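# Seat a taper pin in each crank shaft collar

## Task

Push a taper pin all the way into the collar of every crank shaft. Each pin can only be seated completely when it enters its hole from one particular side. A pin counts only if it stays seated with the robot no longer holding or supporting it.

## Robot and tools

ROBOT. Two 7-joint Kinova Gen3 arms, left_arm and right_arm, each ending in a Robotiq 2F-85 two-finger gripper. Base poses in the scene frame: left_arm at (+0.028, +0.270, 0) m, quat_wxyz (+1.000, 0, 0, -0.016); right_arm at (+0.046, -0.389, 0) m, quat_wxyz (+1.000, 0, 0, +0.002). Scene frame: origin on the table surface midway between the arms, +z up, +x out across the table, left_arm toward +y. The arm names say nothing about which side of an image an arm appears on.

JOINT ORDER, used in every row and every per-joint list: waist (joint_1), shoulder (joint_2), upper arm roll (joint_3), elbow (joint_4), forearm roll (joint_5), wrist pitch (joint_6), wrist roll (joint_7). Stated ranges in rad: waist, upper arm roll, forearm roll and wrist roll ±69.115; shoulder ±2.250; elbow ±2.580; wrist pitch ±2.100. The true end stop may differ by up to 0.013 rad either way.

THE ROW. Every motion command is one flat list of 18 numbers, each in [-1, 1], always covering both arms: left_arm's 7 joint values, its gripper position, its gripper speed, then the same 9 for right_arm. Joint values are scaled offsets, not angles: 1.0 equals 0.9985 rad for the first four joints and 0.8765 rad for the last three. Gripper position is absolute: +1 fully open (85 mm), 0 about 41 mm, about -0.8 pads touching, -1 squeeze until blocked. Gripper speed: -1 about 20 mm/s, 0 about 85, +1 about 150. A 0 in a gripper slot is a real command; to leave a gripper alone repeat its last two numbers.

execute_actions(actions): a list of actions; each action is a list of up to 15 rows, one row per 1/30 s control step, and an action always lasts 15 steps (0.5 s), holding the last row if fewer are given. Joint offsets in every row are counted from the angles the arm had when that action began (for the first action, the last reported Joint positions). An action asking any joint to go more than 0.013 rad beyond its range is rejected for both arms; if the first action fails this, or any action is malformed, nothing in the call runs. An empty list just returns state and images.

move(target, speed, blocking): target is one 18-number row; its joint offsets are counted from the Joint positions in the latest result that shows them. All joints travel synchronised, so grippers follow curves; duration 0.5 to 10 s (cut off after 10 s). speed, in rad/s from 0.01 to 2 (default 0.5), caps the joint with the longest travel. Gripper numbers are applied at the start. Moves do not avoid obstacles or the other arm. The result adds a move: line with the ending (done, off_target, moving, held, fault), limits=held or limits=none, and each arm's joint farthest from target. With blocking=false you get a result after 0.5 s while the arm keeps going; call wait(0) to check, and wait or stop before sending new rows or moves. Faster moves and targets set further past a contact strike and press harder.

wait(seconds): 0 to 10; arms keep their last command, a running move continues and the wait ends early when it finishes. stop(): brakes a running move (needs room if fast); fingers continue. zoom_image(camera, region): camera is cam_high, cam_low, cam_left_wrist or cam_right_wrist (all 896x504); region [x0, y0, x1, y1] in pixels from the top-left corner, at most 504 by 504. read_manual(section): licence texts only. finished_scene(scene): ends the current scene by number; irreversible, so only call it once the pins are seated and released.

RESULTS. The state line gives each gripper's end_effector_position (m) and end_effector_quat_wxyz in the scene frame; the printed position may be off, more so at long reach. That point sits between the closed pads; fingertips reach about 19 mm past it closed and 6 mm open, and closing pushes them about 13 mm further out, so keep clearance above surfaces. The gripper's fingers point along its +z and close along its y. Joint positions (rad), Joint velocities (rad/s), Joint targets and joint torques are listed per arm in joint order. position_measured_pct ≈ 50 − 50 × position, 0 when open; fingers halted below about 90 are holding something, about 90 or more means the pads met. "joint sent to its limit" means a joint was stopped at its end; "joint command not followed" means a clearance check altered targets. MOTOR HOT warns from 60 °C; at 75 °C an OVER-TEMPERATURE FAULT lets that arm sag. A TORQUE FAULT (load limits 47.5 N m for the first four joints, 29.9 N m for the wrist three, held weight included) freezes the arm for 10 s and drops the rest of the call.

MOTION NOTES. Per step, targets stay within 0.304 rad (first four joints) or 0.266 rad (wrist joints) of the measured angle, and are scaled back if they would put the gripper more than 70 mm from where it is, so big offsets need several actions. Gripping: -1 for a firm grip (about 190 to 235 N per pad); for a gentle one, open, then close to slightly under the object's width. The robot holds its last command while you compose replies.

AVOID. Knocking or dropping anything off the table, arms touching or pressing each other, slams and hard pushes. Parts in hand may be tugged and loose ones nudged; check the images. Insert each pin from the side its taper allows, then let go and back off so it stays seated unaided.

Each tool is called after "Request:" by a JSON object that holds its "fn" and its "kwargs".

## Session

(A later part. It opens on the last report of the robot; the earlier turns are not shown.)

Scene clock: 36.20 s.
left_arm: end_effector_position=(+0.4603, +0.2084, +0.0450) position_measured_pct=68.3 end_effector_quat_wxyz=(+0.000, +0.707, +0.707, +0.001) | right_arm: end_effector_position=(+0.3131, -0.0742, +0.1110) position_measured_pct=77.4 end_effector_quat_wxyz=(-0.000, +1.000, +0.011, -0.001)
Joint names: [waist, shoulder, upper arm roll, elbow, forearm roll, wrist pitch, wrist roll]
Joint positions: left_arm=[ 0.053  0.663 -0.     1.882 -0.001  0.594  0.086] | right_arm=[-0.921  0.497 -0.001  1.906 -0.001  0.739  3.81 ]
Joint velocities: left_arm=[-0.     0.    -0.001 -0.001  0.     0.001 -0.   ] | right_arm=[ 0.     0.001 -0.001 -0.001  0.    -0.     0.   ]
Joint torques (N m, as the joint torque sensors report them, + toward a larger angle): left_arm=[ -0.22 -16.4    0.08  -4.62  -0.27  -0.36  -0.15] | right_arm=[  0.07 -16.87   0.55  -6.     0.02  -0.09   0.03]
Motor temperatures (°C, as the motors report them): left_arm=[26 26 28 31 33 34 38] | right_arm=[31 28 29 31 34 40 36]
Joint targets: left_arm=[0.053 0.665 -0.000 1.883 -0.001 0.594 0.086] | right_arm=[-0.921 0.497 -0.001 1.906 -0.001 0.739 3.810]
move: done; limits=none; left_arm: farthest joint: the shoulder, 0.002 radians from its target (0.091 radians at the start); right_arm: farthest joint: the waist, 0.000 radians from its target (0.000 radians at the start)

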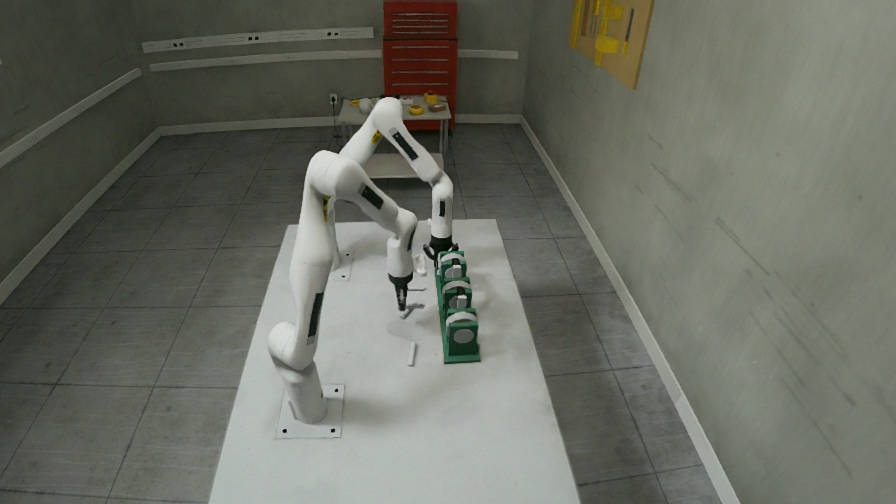

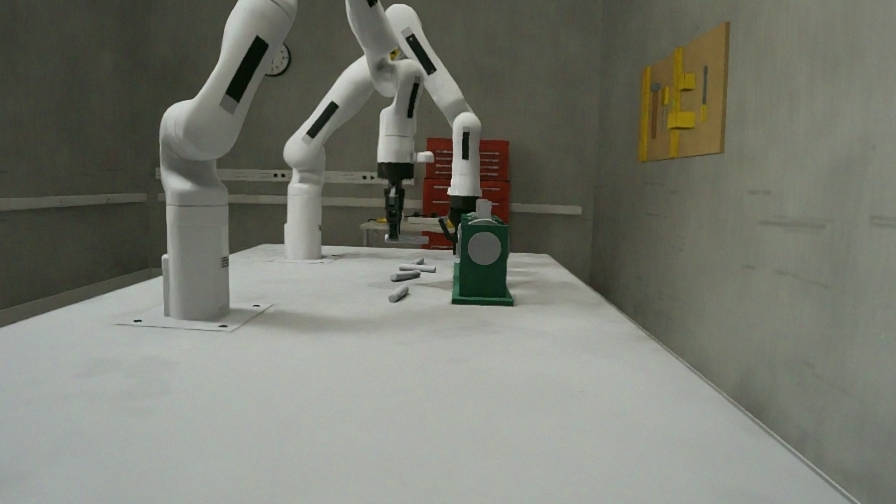

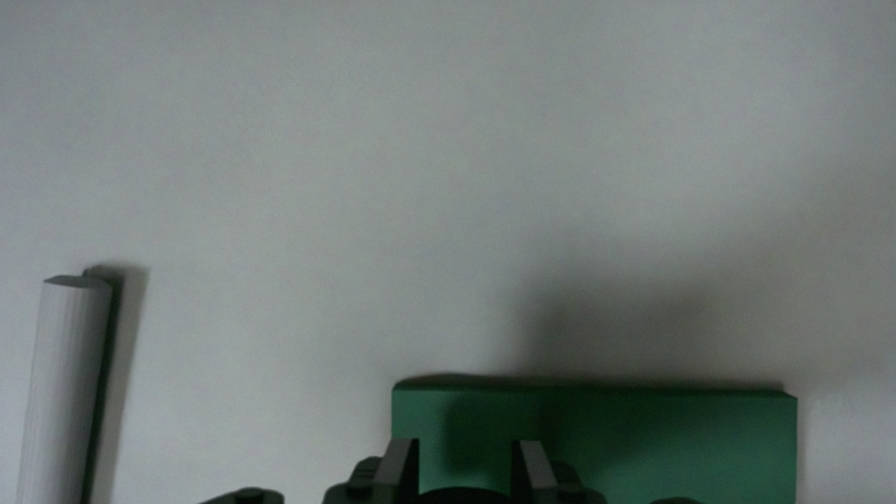

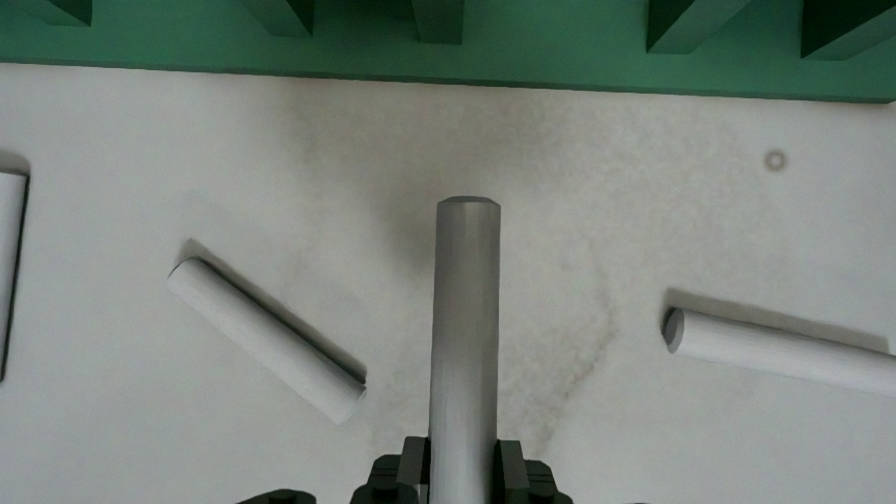

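Request:
{"fn": "move", "kwargs": {"target": [-0.0062,0.070,0,-0.119,0,0.059,-0.008,-0.4,0,0.0234,0.1151,0.001,-0.2292,0.001,0.1296,0.001,-1,0], "speed": 0.3}}

Request:
{"fn": "zoom_image", "kwargs": {"camera": "cam_low", "region": [390, 180, 530, 290]}}

Scene clock: 37.57 s.
left_arm: end_effector_position=(+0.4943, +0.2083, +0.0359) position_measured_pct=68.3 end_effector_quat_wxyz=(-0.001, +0.708, +0.707, +0.000) | right_arm: end_effector_position=(+0.3620, -0.0290, +0.1114) position_measured_pct=77.4 end_effector_quat_wxyz=(-0.000, +1.000, -0.000, -0.000)
Joint names: [waist, shoulder, upper arm roll, elbow, forearm roll, wrist pitch, wrist roll]
Joint positions: left_arm=[ 0.047  0.731 -0.     1.764 -0.001  0.648  0.079] | right_arm=[-0.898  0.611 -0.     1.677 -0.     0.853  3.811]
Joint velocities: left_arm=[-0.001  0.001  0.001  0.     0.     0.     0.   ] | right_arm=[ 0.001  0.004  0.    -0.001  0.     0.001  0.   ]
Joint torques (N m, as the joint torque sensors report them, + toward a larger angle): left_arm=[  0.21 -17.88  -0.23  -6.45  -0.02  -1.02  -0.32] | right_arm=[ -0.14 -20.18   0.46  -6.73   0.19   0.06   0.1 ]
Motor temperatures (°C, as the motors report them): left_arm=[26 26 28 31 33 34 38] | right_arm=[31 28 29 31 34 40 36]
Joint targets: left_arm=[0.047 0.733 -0.000 1.763 -0.001 0.646 0.079] | right_arm=[-0.897 0.612 -0.000 1.677 -0.000 0.853 3.811]
move: done; limits=none; left_arm: farthest joint: the shoulder, 0.002 radians from its target (0.070 radians at the start); right_arm: farthest joint: the shoulder, 0.001 radians from its target (0.115 radians at the start)

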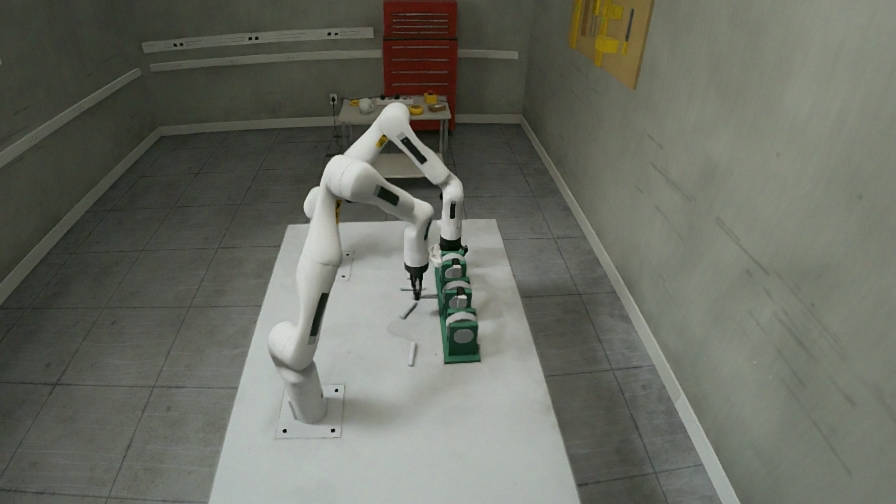

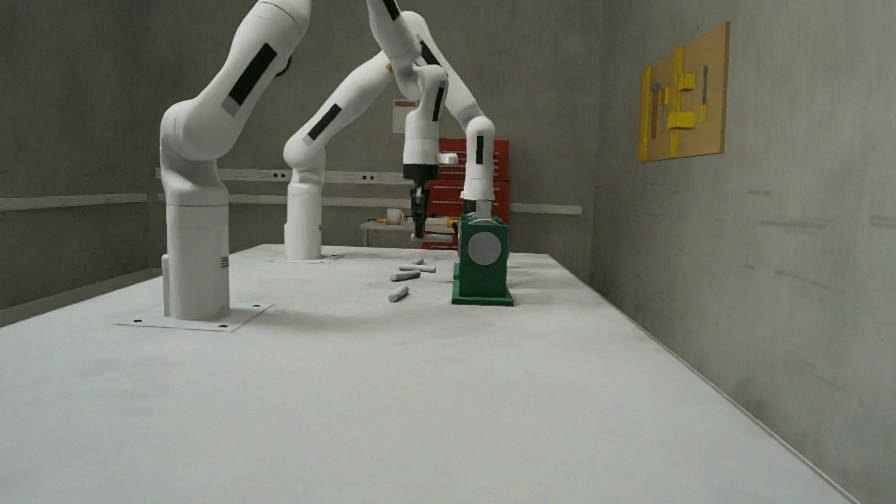

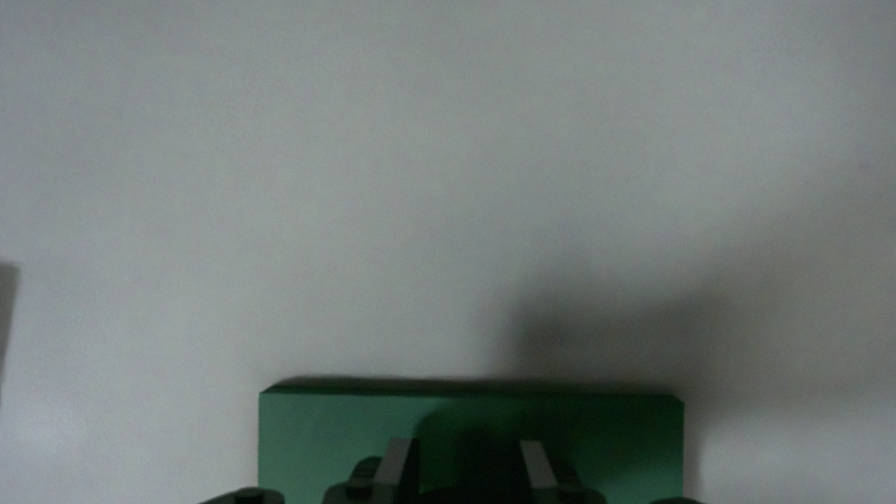

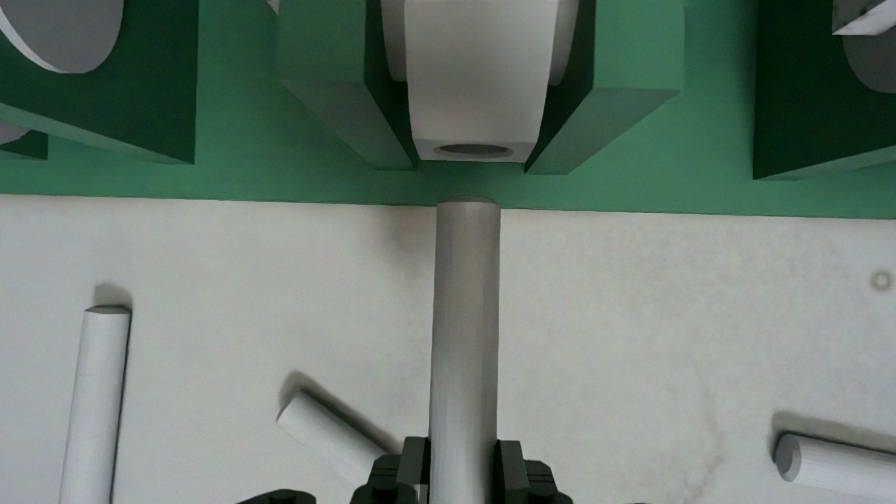

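Region (390, 180, 530, 290) of cam_low's 896x504 image, scaled by 3.600, with more detail than that image has; it fills the top 396 rows of this view, and the rest is white.

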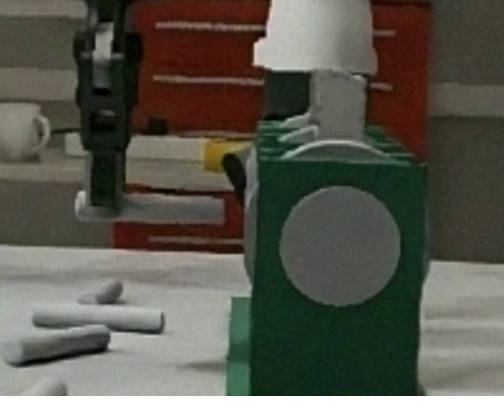

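Request:
{"fn": "zoom_image", "kwargs": {"camera": "cam_right_wrist", "region": [395, 110, 555, 230]}}

Region (395, 110, 555, 230) of cam_right_wrist's 896x504 image, scaled by 3.150; it fills the top 378 rows of this view, and the rest is white.

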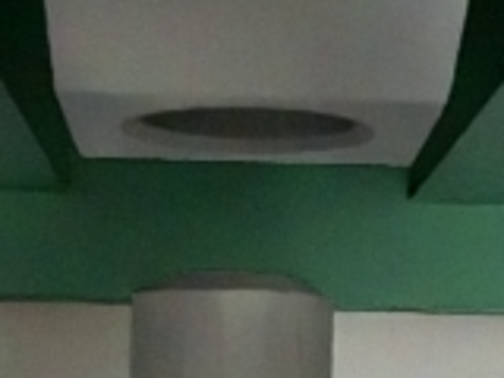

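Request:
{"fn": "move", "kwargs": {"target": [0,0,0,0,0,0,0,0.1,0,0.049,0.0345,0,-0.074,0,0.0457,0.0552,-1,0], "speed": 0.08}}

Scene clock: 39.87 s.
left_arm: end_effector_position=(+0.4943, +0.2083, +0.0359) position_measured_pct=45.2 end_effector_quat_wxyz=(-0.001, +0.708, +0.707, +0.000) | right_arm: end_effector_position=(+0.3865, -0.0298, +0.1097) position_measured_pct=77.4 end_effector_quat_wxyz=(+0.002, +1.000, +0.002, -0.005)
Joint names: [waist, shoulder, upper arm roll, elbow, forearm roll, wrist pitch, wrist roll]
Joint positions: left_arm=[ 0.047  0.731 -0.     1.764 -0.001  0.648  0.079] | right_arm=[-0.852  0.649 -0.004  1.607 -0.004  0.896  3.86 ]
Joint velocities: left_arm=[-0.001 -0.    -0.001  0.    -0.     0.002  0.   ] | right_arm=[ 0.002 -0.001 -0.     0.001 -0.001  0.     0.   ]
Joint torques (N m, as the joint torque sensors report them, + toward a larger angle): left_arm=[  0.11 -19.77   0.09  -5.43  -0.09   0.03  -0.46] | right_arm=[  2.65 -23.47   3.26  -9.71   1.53  -1.2   -0.11]
Motor temperatures (°C, as the motors report them): left_arm=[26 26 28 31 33 34 38] | right_arm=[31 29 29 31 34 40 36]
Joint targets: left_arm=[0.047 0.731 -0.000 1.764 -0.001 0.648 0.079] | right_arm=[-0.849 0.646 -0.000 1.603 -0.000 0.893 3.860]
move: done; limits=none; left_arm: farthest joint: the waist, 0.000 radians from its target (0.000 radians at the start); right_arm: farthest joint: the shoulder, 0.004 radians from its target (0.034 radians at the start)

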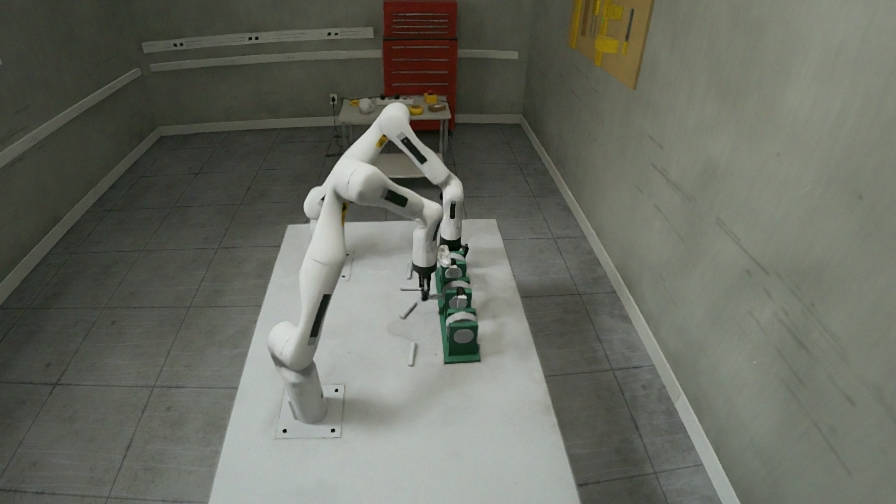

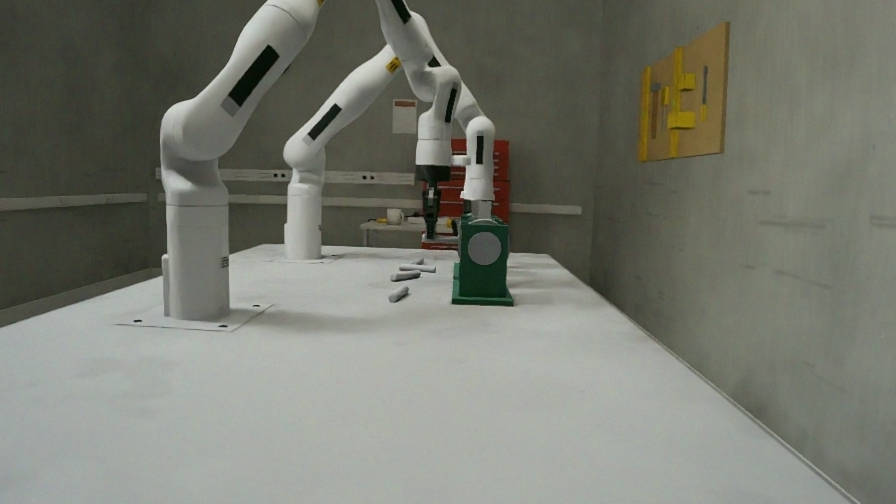

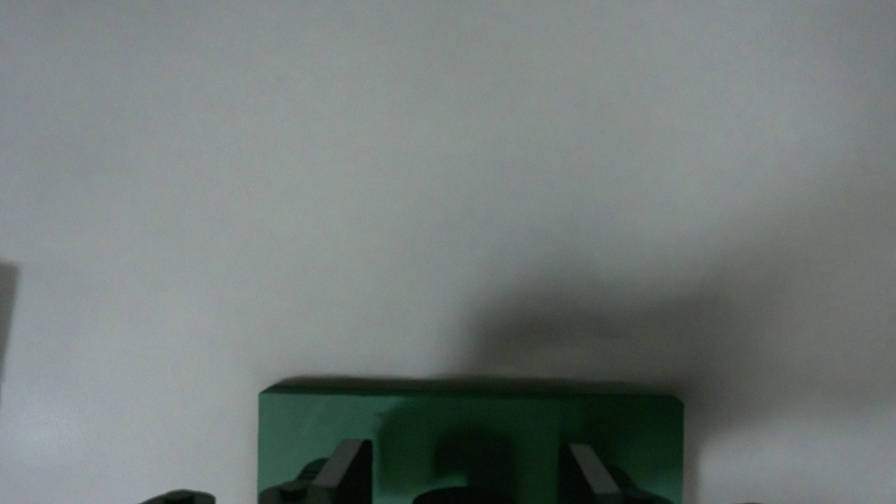

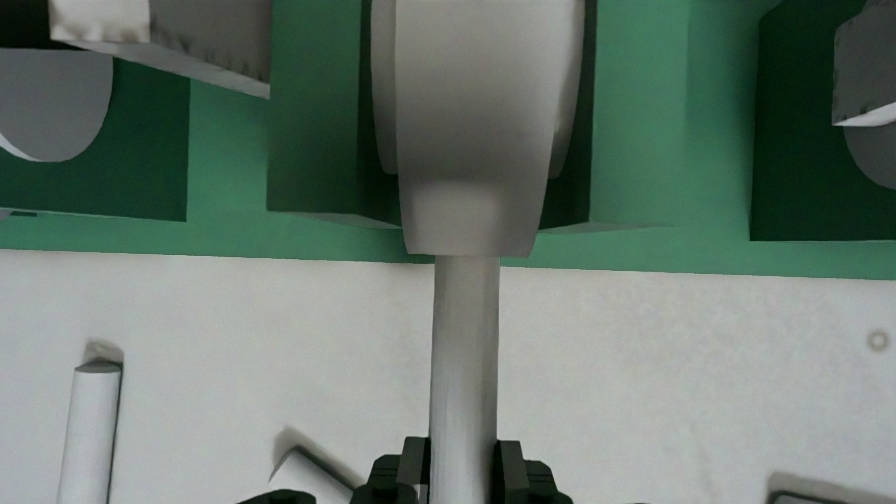

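Request:
{"fn": "move", "kwargs": {"target": [-0.03,-0.1246,0,-0.0504,0,0.1977,0,0.1,0,0.0296,0.0283,0.004,-0.0468,0.0046,0.009,0.0297,-1,0], "speed": 0.2}}

Scene clock: 41.57 s.
left_arm: end_effector_position=(+0.4961, +0.2223, +0.1049) position_measured_pct=45.2 end_effector_quat_wxyz=(-0.000, +0.697, +0.717, +0.000) | right_arm: end_effector_position=(+0.3894, -0.0297, +0.1017) position_measured_pct=77.4 end_effector_quat_wxyz=(+0.007, +1.000, +0.007, -0.018)
Joint names: [waist, shoulder, upper arm roll, elbow, forearm roll, wrist pitch, wrist roll]
Joint positions: left_arm=[ 0.017  0.607 -0.     1.713 -0.001  0.821  0.079] | right_arm=[-0.835  0.68  -0.013  1.576 -0.012  0.921  3.885]
Joint velocities: left_arm=[-0.    -0.003  0.001  0.    -0.     0.    -0.   ] | right_arm=[ 0.    -0.    -0.     0.002  0.     0.     0.   ]
Joint torques (N m, as the joint torque sensors report them, + toward a larger angle): left_arm=[ -0.4  -18.46  -0.32  -6.98  -0.07  -0.02  -0.33] | right_arm=[ 10.33 -21.99  10.71 -18.68   5.37  -7.26   0.35]
Motor temperatures (°C, as the motors report them): left_arm=[26 26 28 31 33 34 38] | right_arm=[31 29 29 31 34 40 36]
Joint targets: left_arm=[0.017 0.607 -0.000 1.713 -0.001 0.821 0.079] | right_arm=[-0.823 0.677 0.000 1.560 0.000 0.904 3.886]
move: off_target (right_arm); limits=none; left_arm: farthest joint: the waist, 0.000 radians from its target (0.030 radians at the start); right_arm: farthest joint: the wrist pitch, 0.017 radians from its target (0.008 radians at the start)

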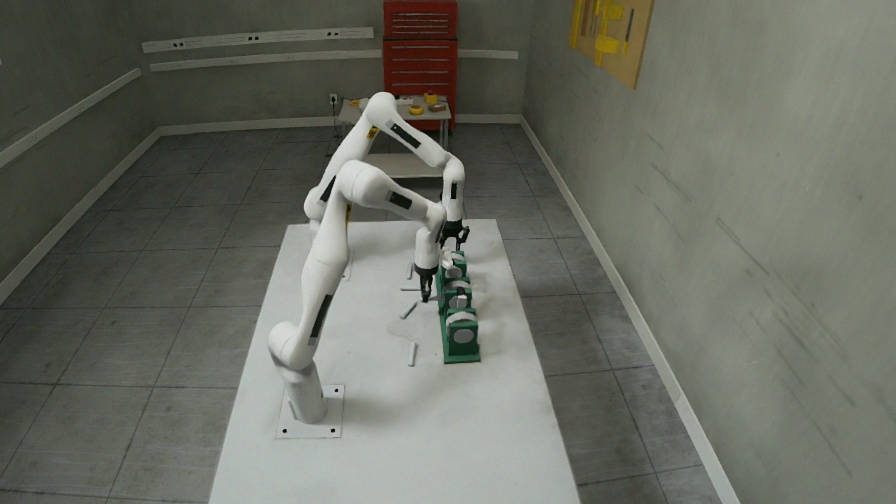

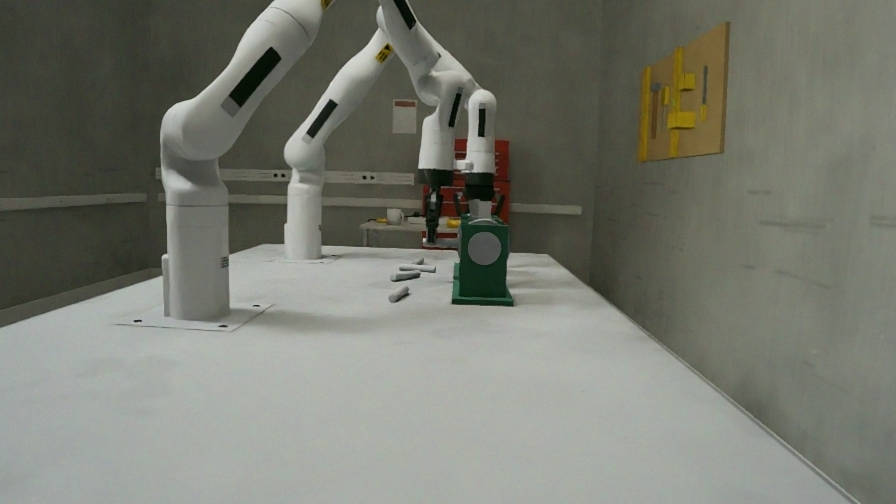

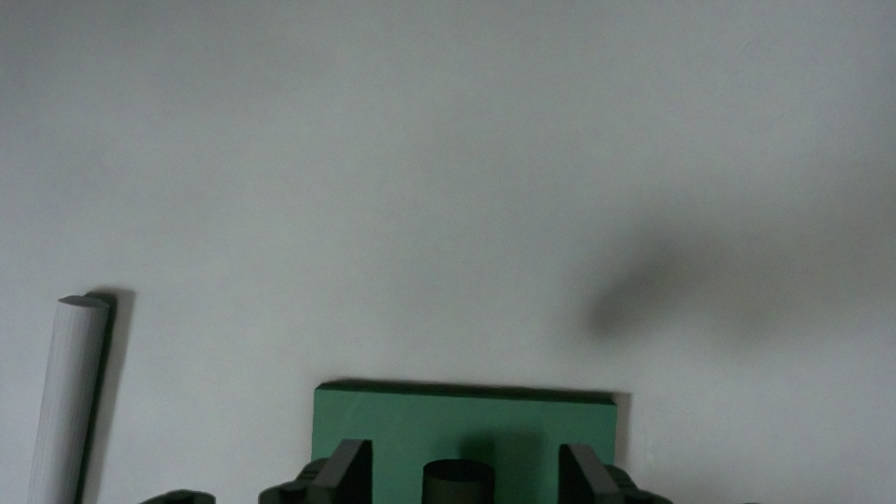

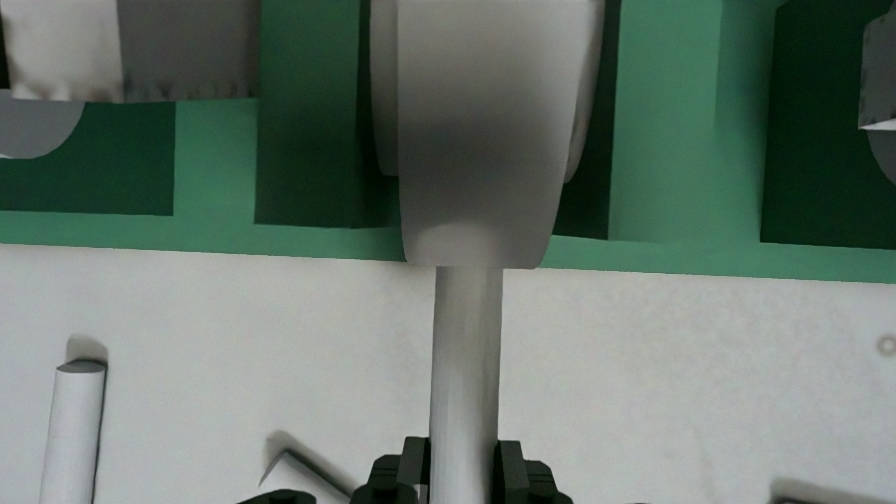

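Request:
{"fn": "move", "kwargs": {"target": [0.1,-0.331,0,0.395,0,-0.072,-0.75,0.1,0,-0.0262,-0.047,0.013,0.0463,0.0137,-0.0395,-0.043,-1,0], "speed": 0.6}}

Request:
{"fn": "zoom_image", "kwargs": {"camera": "cam_low", "region": [390, 180, 530, 290]}}

Scene clock: 44.00 s.
left_arm: end_effector_position=(+0.3509, +0.1967, +0.1497) position_measured_pct=45.2 end_effector_quat_wxyz=(-0.001, +0.913, +0.409, -0.000) | right_arm: end_effector_position=(+0.3841, -0.0299, +0.1124) position_measured_pct=77.4 end_effector_quat_wxyz=(+0.000, +1.000, +0.000, -0.000)
Joint names: [waist, shoulder, upper arm roll, elbow, forearm roll, wrist pitch, wrist roll]
Joint positions: left_arm=[ 0.117  0.277 -0.     2.108 -0.001  0.758 -0.578] | right_arm=[-0.861  0.636 -0.     1.622  0.     0.884  3.848]
Joint velocities: left_arm=[-0.    -0.003 -0.001 -0.    -0.    -0.001  0.   ] | right_arm=[-0.     0.001 -0.001 -0.001  0.     0.    -0.   ]
Joint torques (N m, as the joint torque sensors report them, + toward a larger angle): left_arm=[ -0.71 -12.83   0.2   -6.33  -0.16  -0.05  -0.25] | right_arm=[ -0.08 -22.97   0.98  -6.55   0.01   1.    -0.12]
Motor temperatures (°C, as the motors report them): left_arm=[26 26 28 31 33 34 38] | right_arm=[31 29 29 31 34 40 36]
Joint targets: left_arm=[0.117 0.276 -0.000 2.108 -0.001 0.758 -0.578] | right_arm=[-0.861 0.633 -0.000 1.623 0.000 0.886 3.847]
move: done; limits=none; left_arm: farthest joint: the waist, 0.000 radians from its target (0.100 radians at the start); right_arm: farthest joint: the shoulder, 0.003 radians from its target (0.047 radians at the start)

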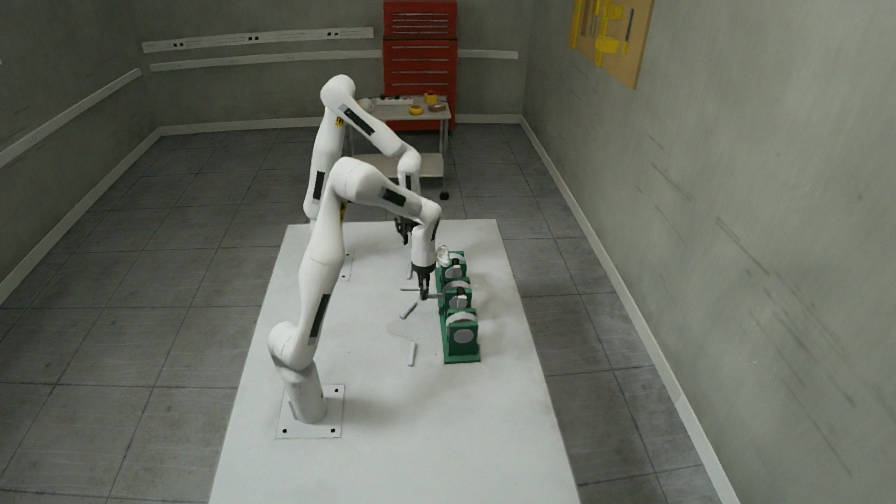

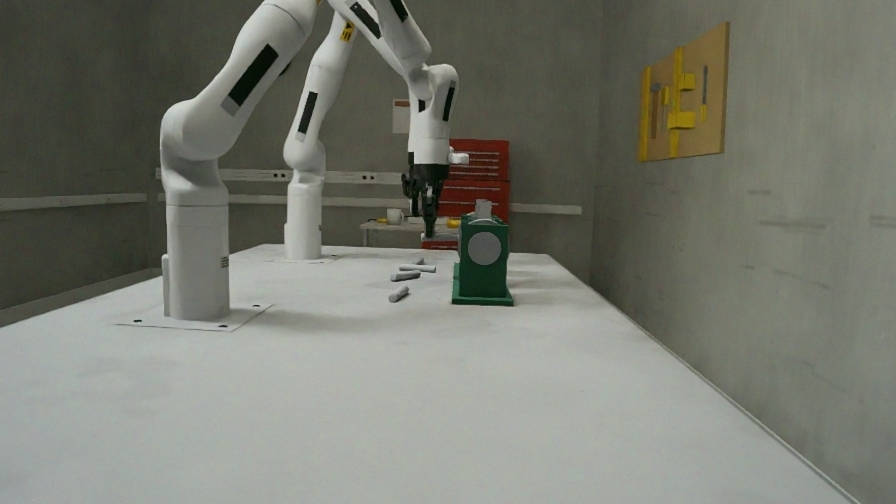

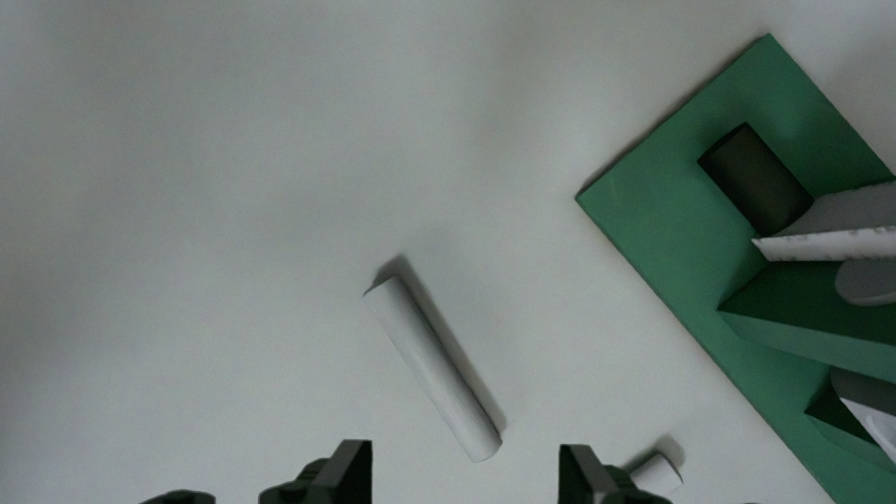

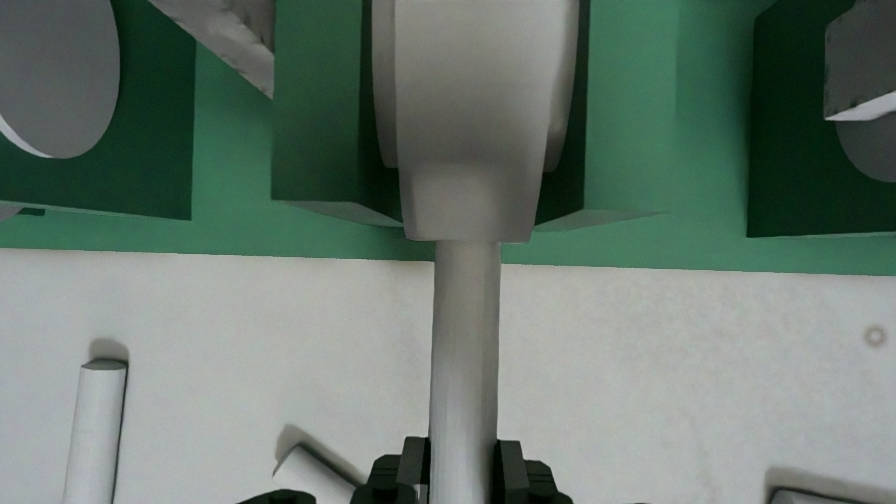

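Region (390, 180, 530, 290) of cam_low's 896x504 image, scaled by 3.600, with more detail than that image has; it fills the top 396 rows of this view, and the rest is white.

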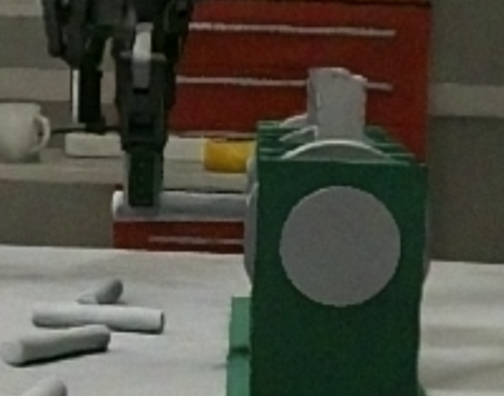

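Request:
{"fn": "move", "kwargs": {"target": [0.2466,0,0,0,0,0,-0.772,0.1,0,0.0195,0.0123,0,-0.0349,0,0.0252,0.0216,-1,0], "speed": 0.7}}

Scene clock: 45.87 s.
left_arm: end_effector_position=(+0.3233, +0.1202, +0.1497) position_measured_pct=45.2 end_effector_quat_wxyz=(-0.001, +0.999, -0.040, -0.000) | right_arm: end_effector_position=(+0.3939, -0.0298, +0.1126) position_measured_pct=77.4 end_effector_quat_wxyz=(+0.002, +1.000, +0.001, -0.003)
Joint names: [waist, shoulder, upper arm roll, elbow, forearm roll, wrist pitch, wrist roll]
Joint positions: left_arm=[ 0.363  0.277 -0.     2.108 -0.001  0.758 -1.255] | right_arm=[-0.843  0.652 -0.002  1.589 -0.002  0.907  3.867]
Joint velocities: left_arm=[ 0.003 -0.    -0.001  0.     0.    -0.001  0.   ] | right_arm=[ 0.     0.001 -0.001 -0.     0.    -0.001 -0.   ]
Joint torques (N m, as the joint torque sensors report them, + toward a larger angle): left_arm=[ -0.22 -11.93   0.21  -6.64   0.01  -0.09  -0.23] | right_arm=[  1.26 -23.67   2.18  -8.6    0.77  -0.23   0.05]
Motor temperatures (°C, as the motors report them): left_arm=[26 26 28 31 33 34 38] | right_arm=[31 29 29 31 34 40 36]
Joint targets: left_arm=[0.363 0.277 -0.000 2.108 -0.001 0.758 -1.255] | right_arm=[-0.842 0.648 -0.000 1.587 0.000 0.906 3.867]
move: done; limits=none; left_arm: farthest joint: the waist, 0.000 radians from its target (0.246 radians at the start); right_arm: farthest joint: the shoulder, 0.004 radians from its target (0.012 radians at the start)

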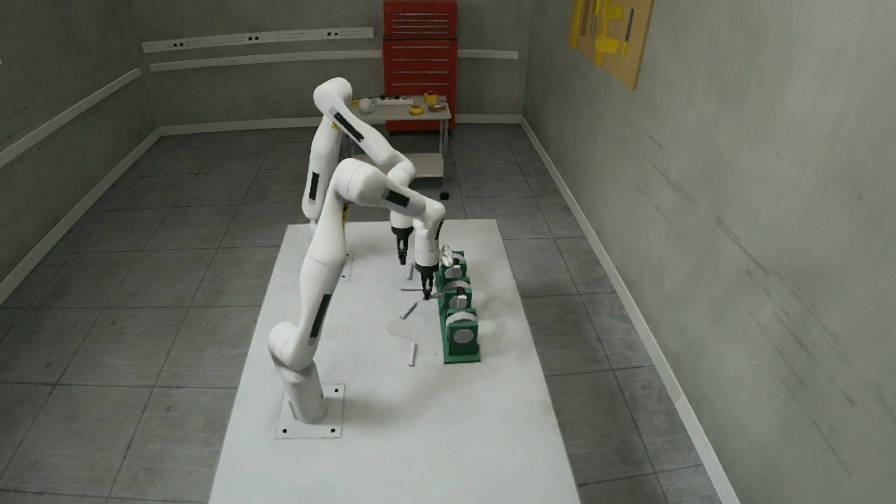

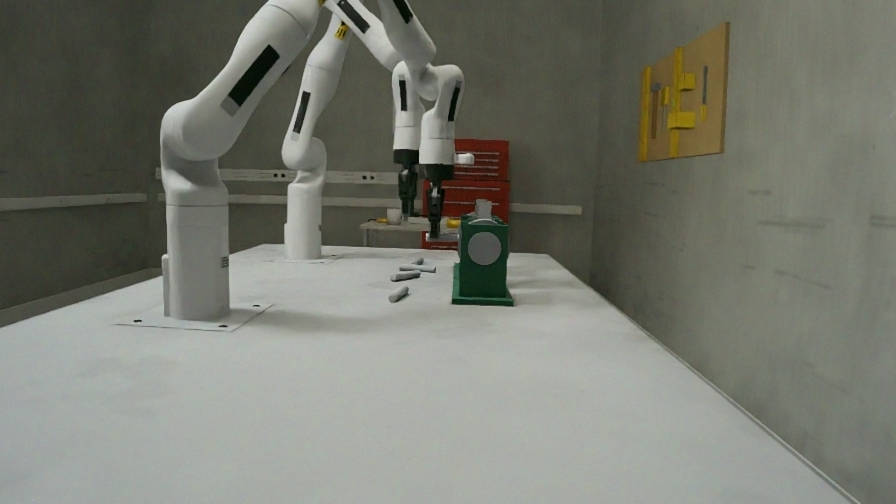

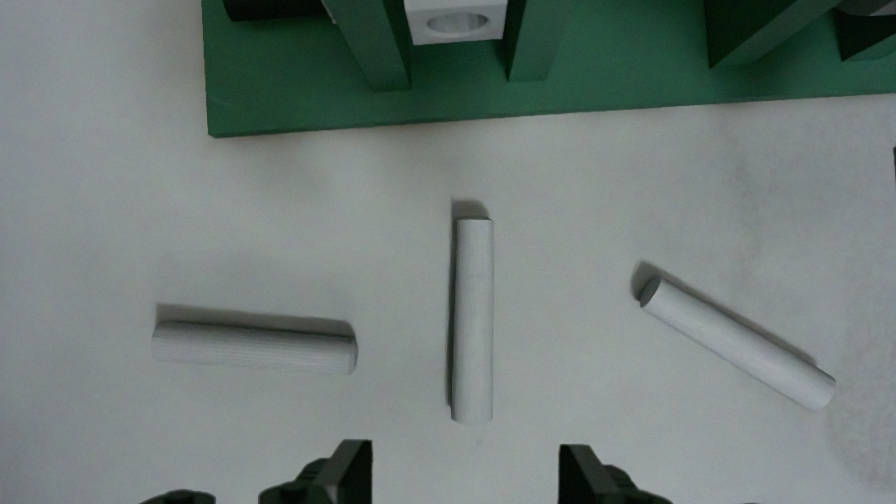

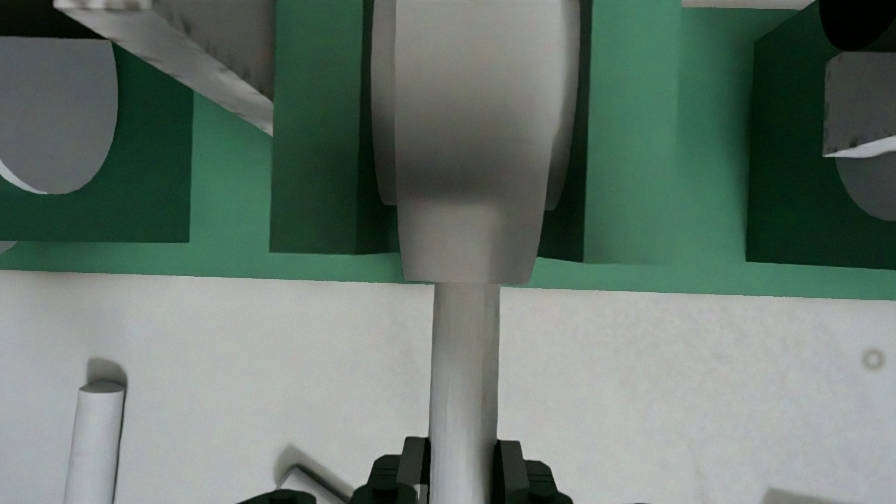

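Request:
{"fn": "move", "kwargs": {"target": [0.005,0.3179,0,0.1315,0,-0.5135,0.006,0,0,0.0419,0.0358,0.002,-0.0781,0.002,0.041,0.0459,-1,0], "speed": 0.4}}

Scene clock: 48.03 s.
left_arm: end_effector_position=(+0.3231, +0.1184, +0.0227) position_measured_pct=49.6 end_effector_quat_wxyz=(-0.000, +0.999, -0.040, +0.000) | right_arm: end_effector_position=(+0.4207, -0.0295, +0.1121) position_measured_pct=77.4 end_effector_quat_wxyz=(+0.001, +1.000, +0.001, -0.004)
Joint names: [waist, shoulder, upper arm roll, elbow, forearm roll, wrist pitch, wrist roll]
Joint positions: left_arm=[ 0.368  0.594 -0.     2.239 -0.001  0.308 -1.25 ] | right_arm=[-0.804  0.69  -0.003  1.514 -0.003  0.945  3.907]
Joint velocities: left_arm=[ 0.     0.003 -0.002  0.     0.     0.001 -0.   ] | right_arm=[0.    0.003 0.002 0.    0.001 0.001 0.   ]
Joint torques (N m, as the joint torque sensors report them, + toward a larger angle): left_arm=[ -0.3  -14.24   0.16  -2.91  -0.01  -0.26  -0.15] | right_arm=[  2.16 -23.14   2.81  -9.66   1.37  -1.03  -0.23]
Motor temperatures (°C, as the motors report them): left_arm=[26 26 28 31 33 34 38] | right_arm=[31 29 29 31 34 40 36]
Joint targets: left_arm=[0.368 0.594 -0.000 2.239 -0.001 0.308 -1.250] | right_arm=[-0.802 0.688 -0.000 1.511 0.000 0.943 3.907]
move: done; limits=none; left_arm: farthest joint: the shoulder, 0.001 radians from its target (0.318 radians at the start); right_arm: farthest joint: the waist, 0.003 radians from its target (0.042 radians at the start)

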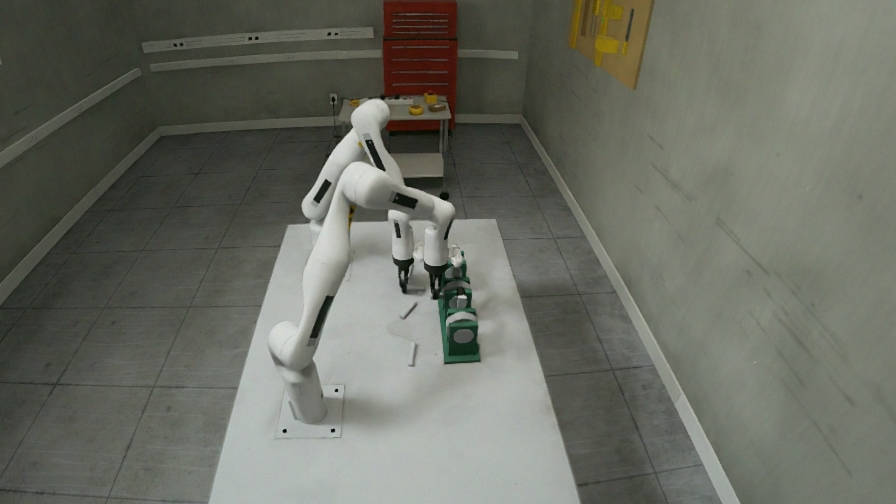

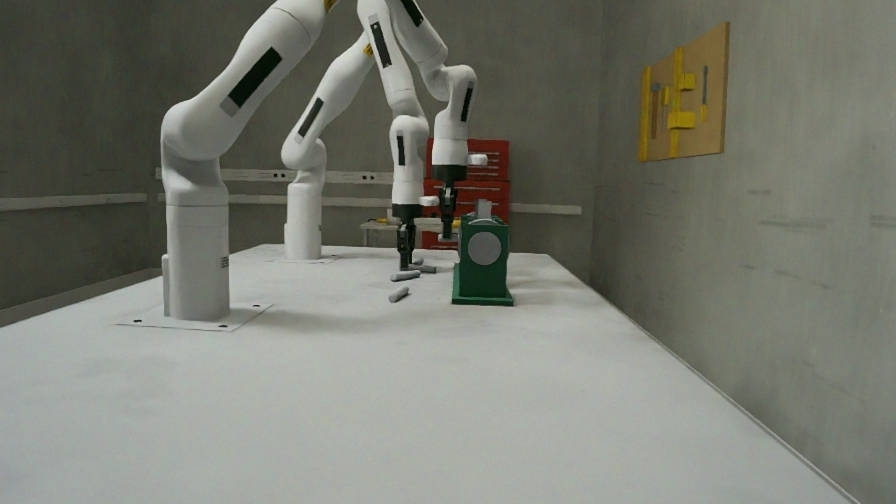

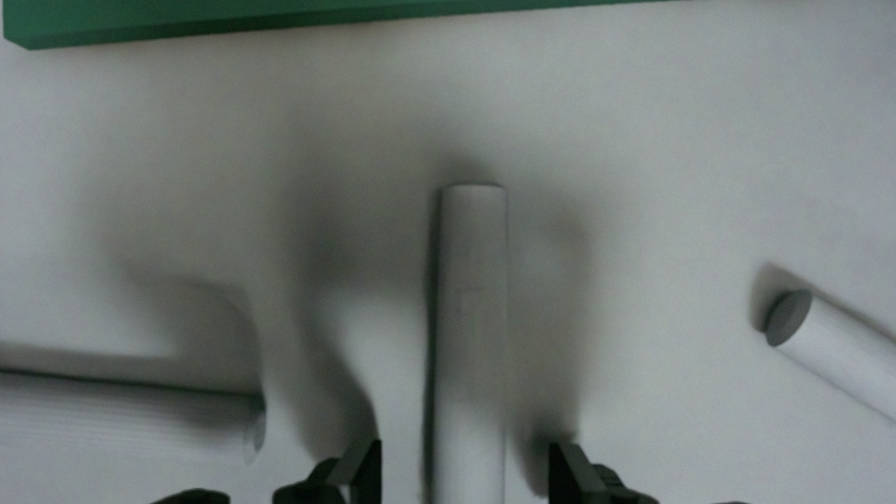

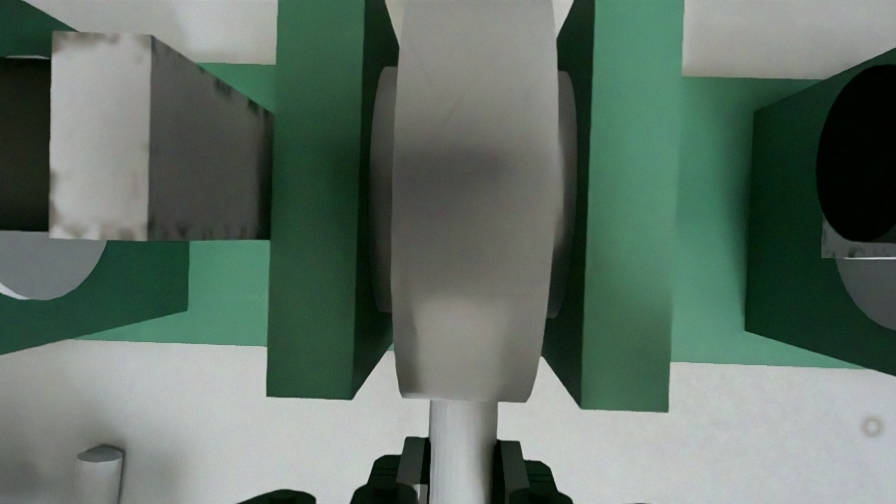

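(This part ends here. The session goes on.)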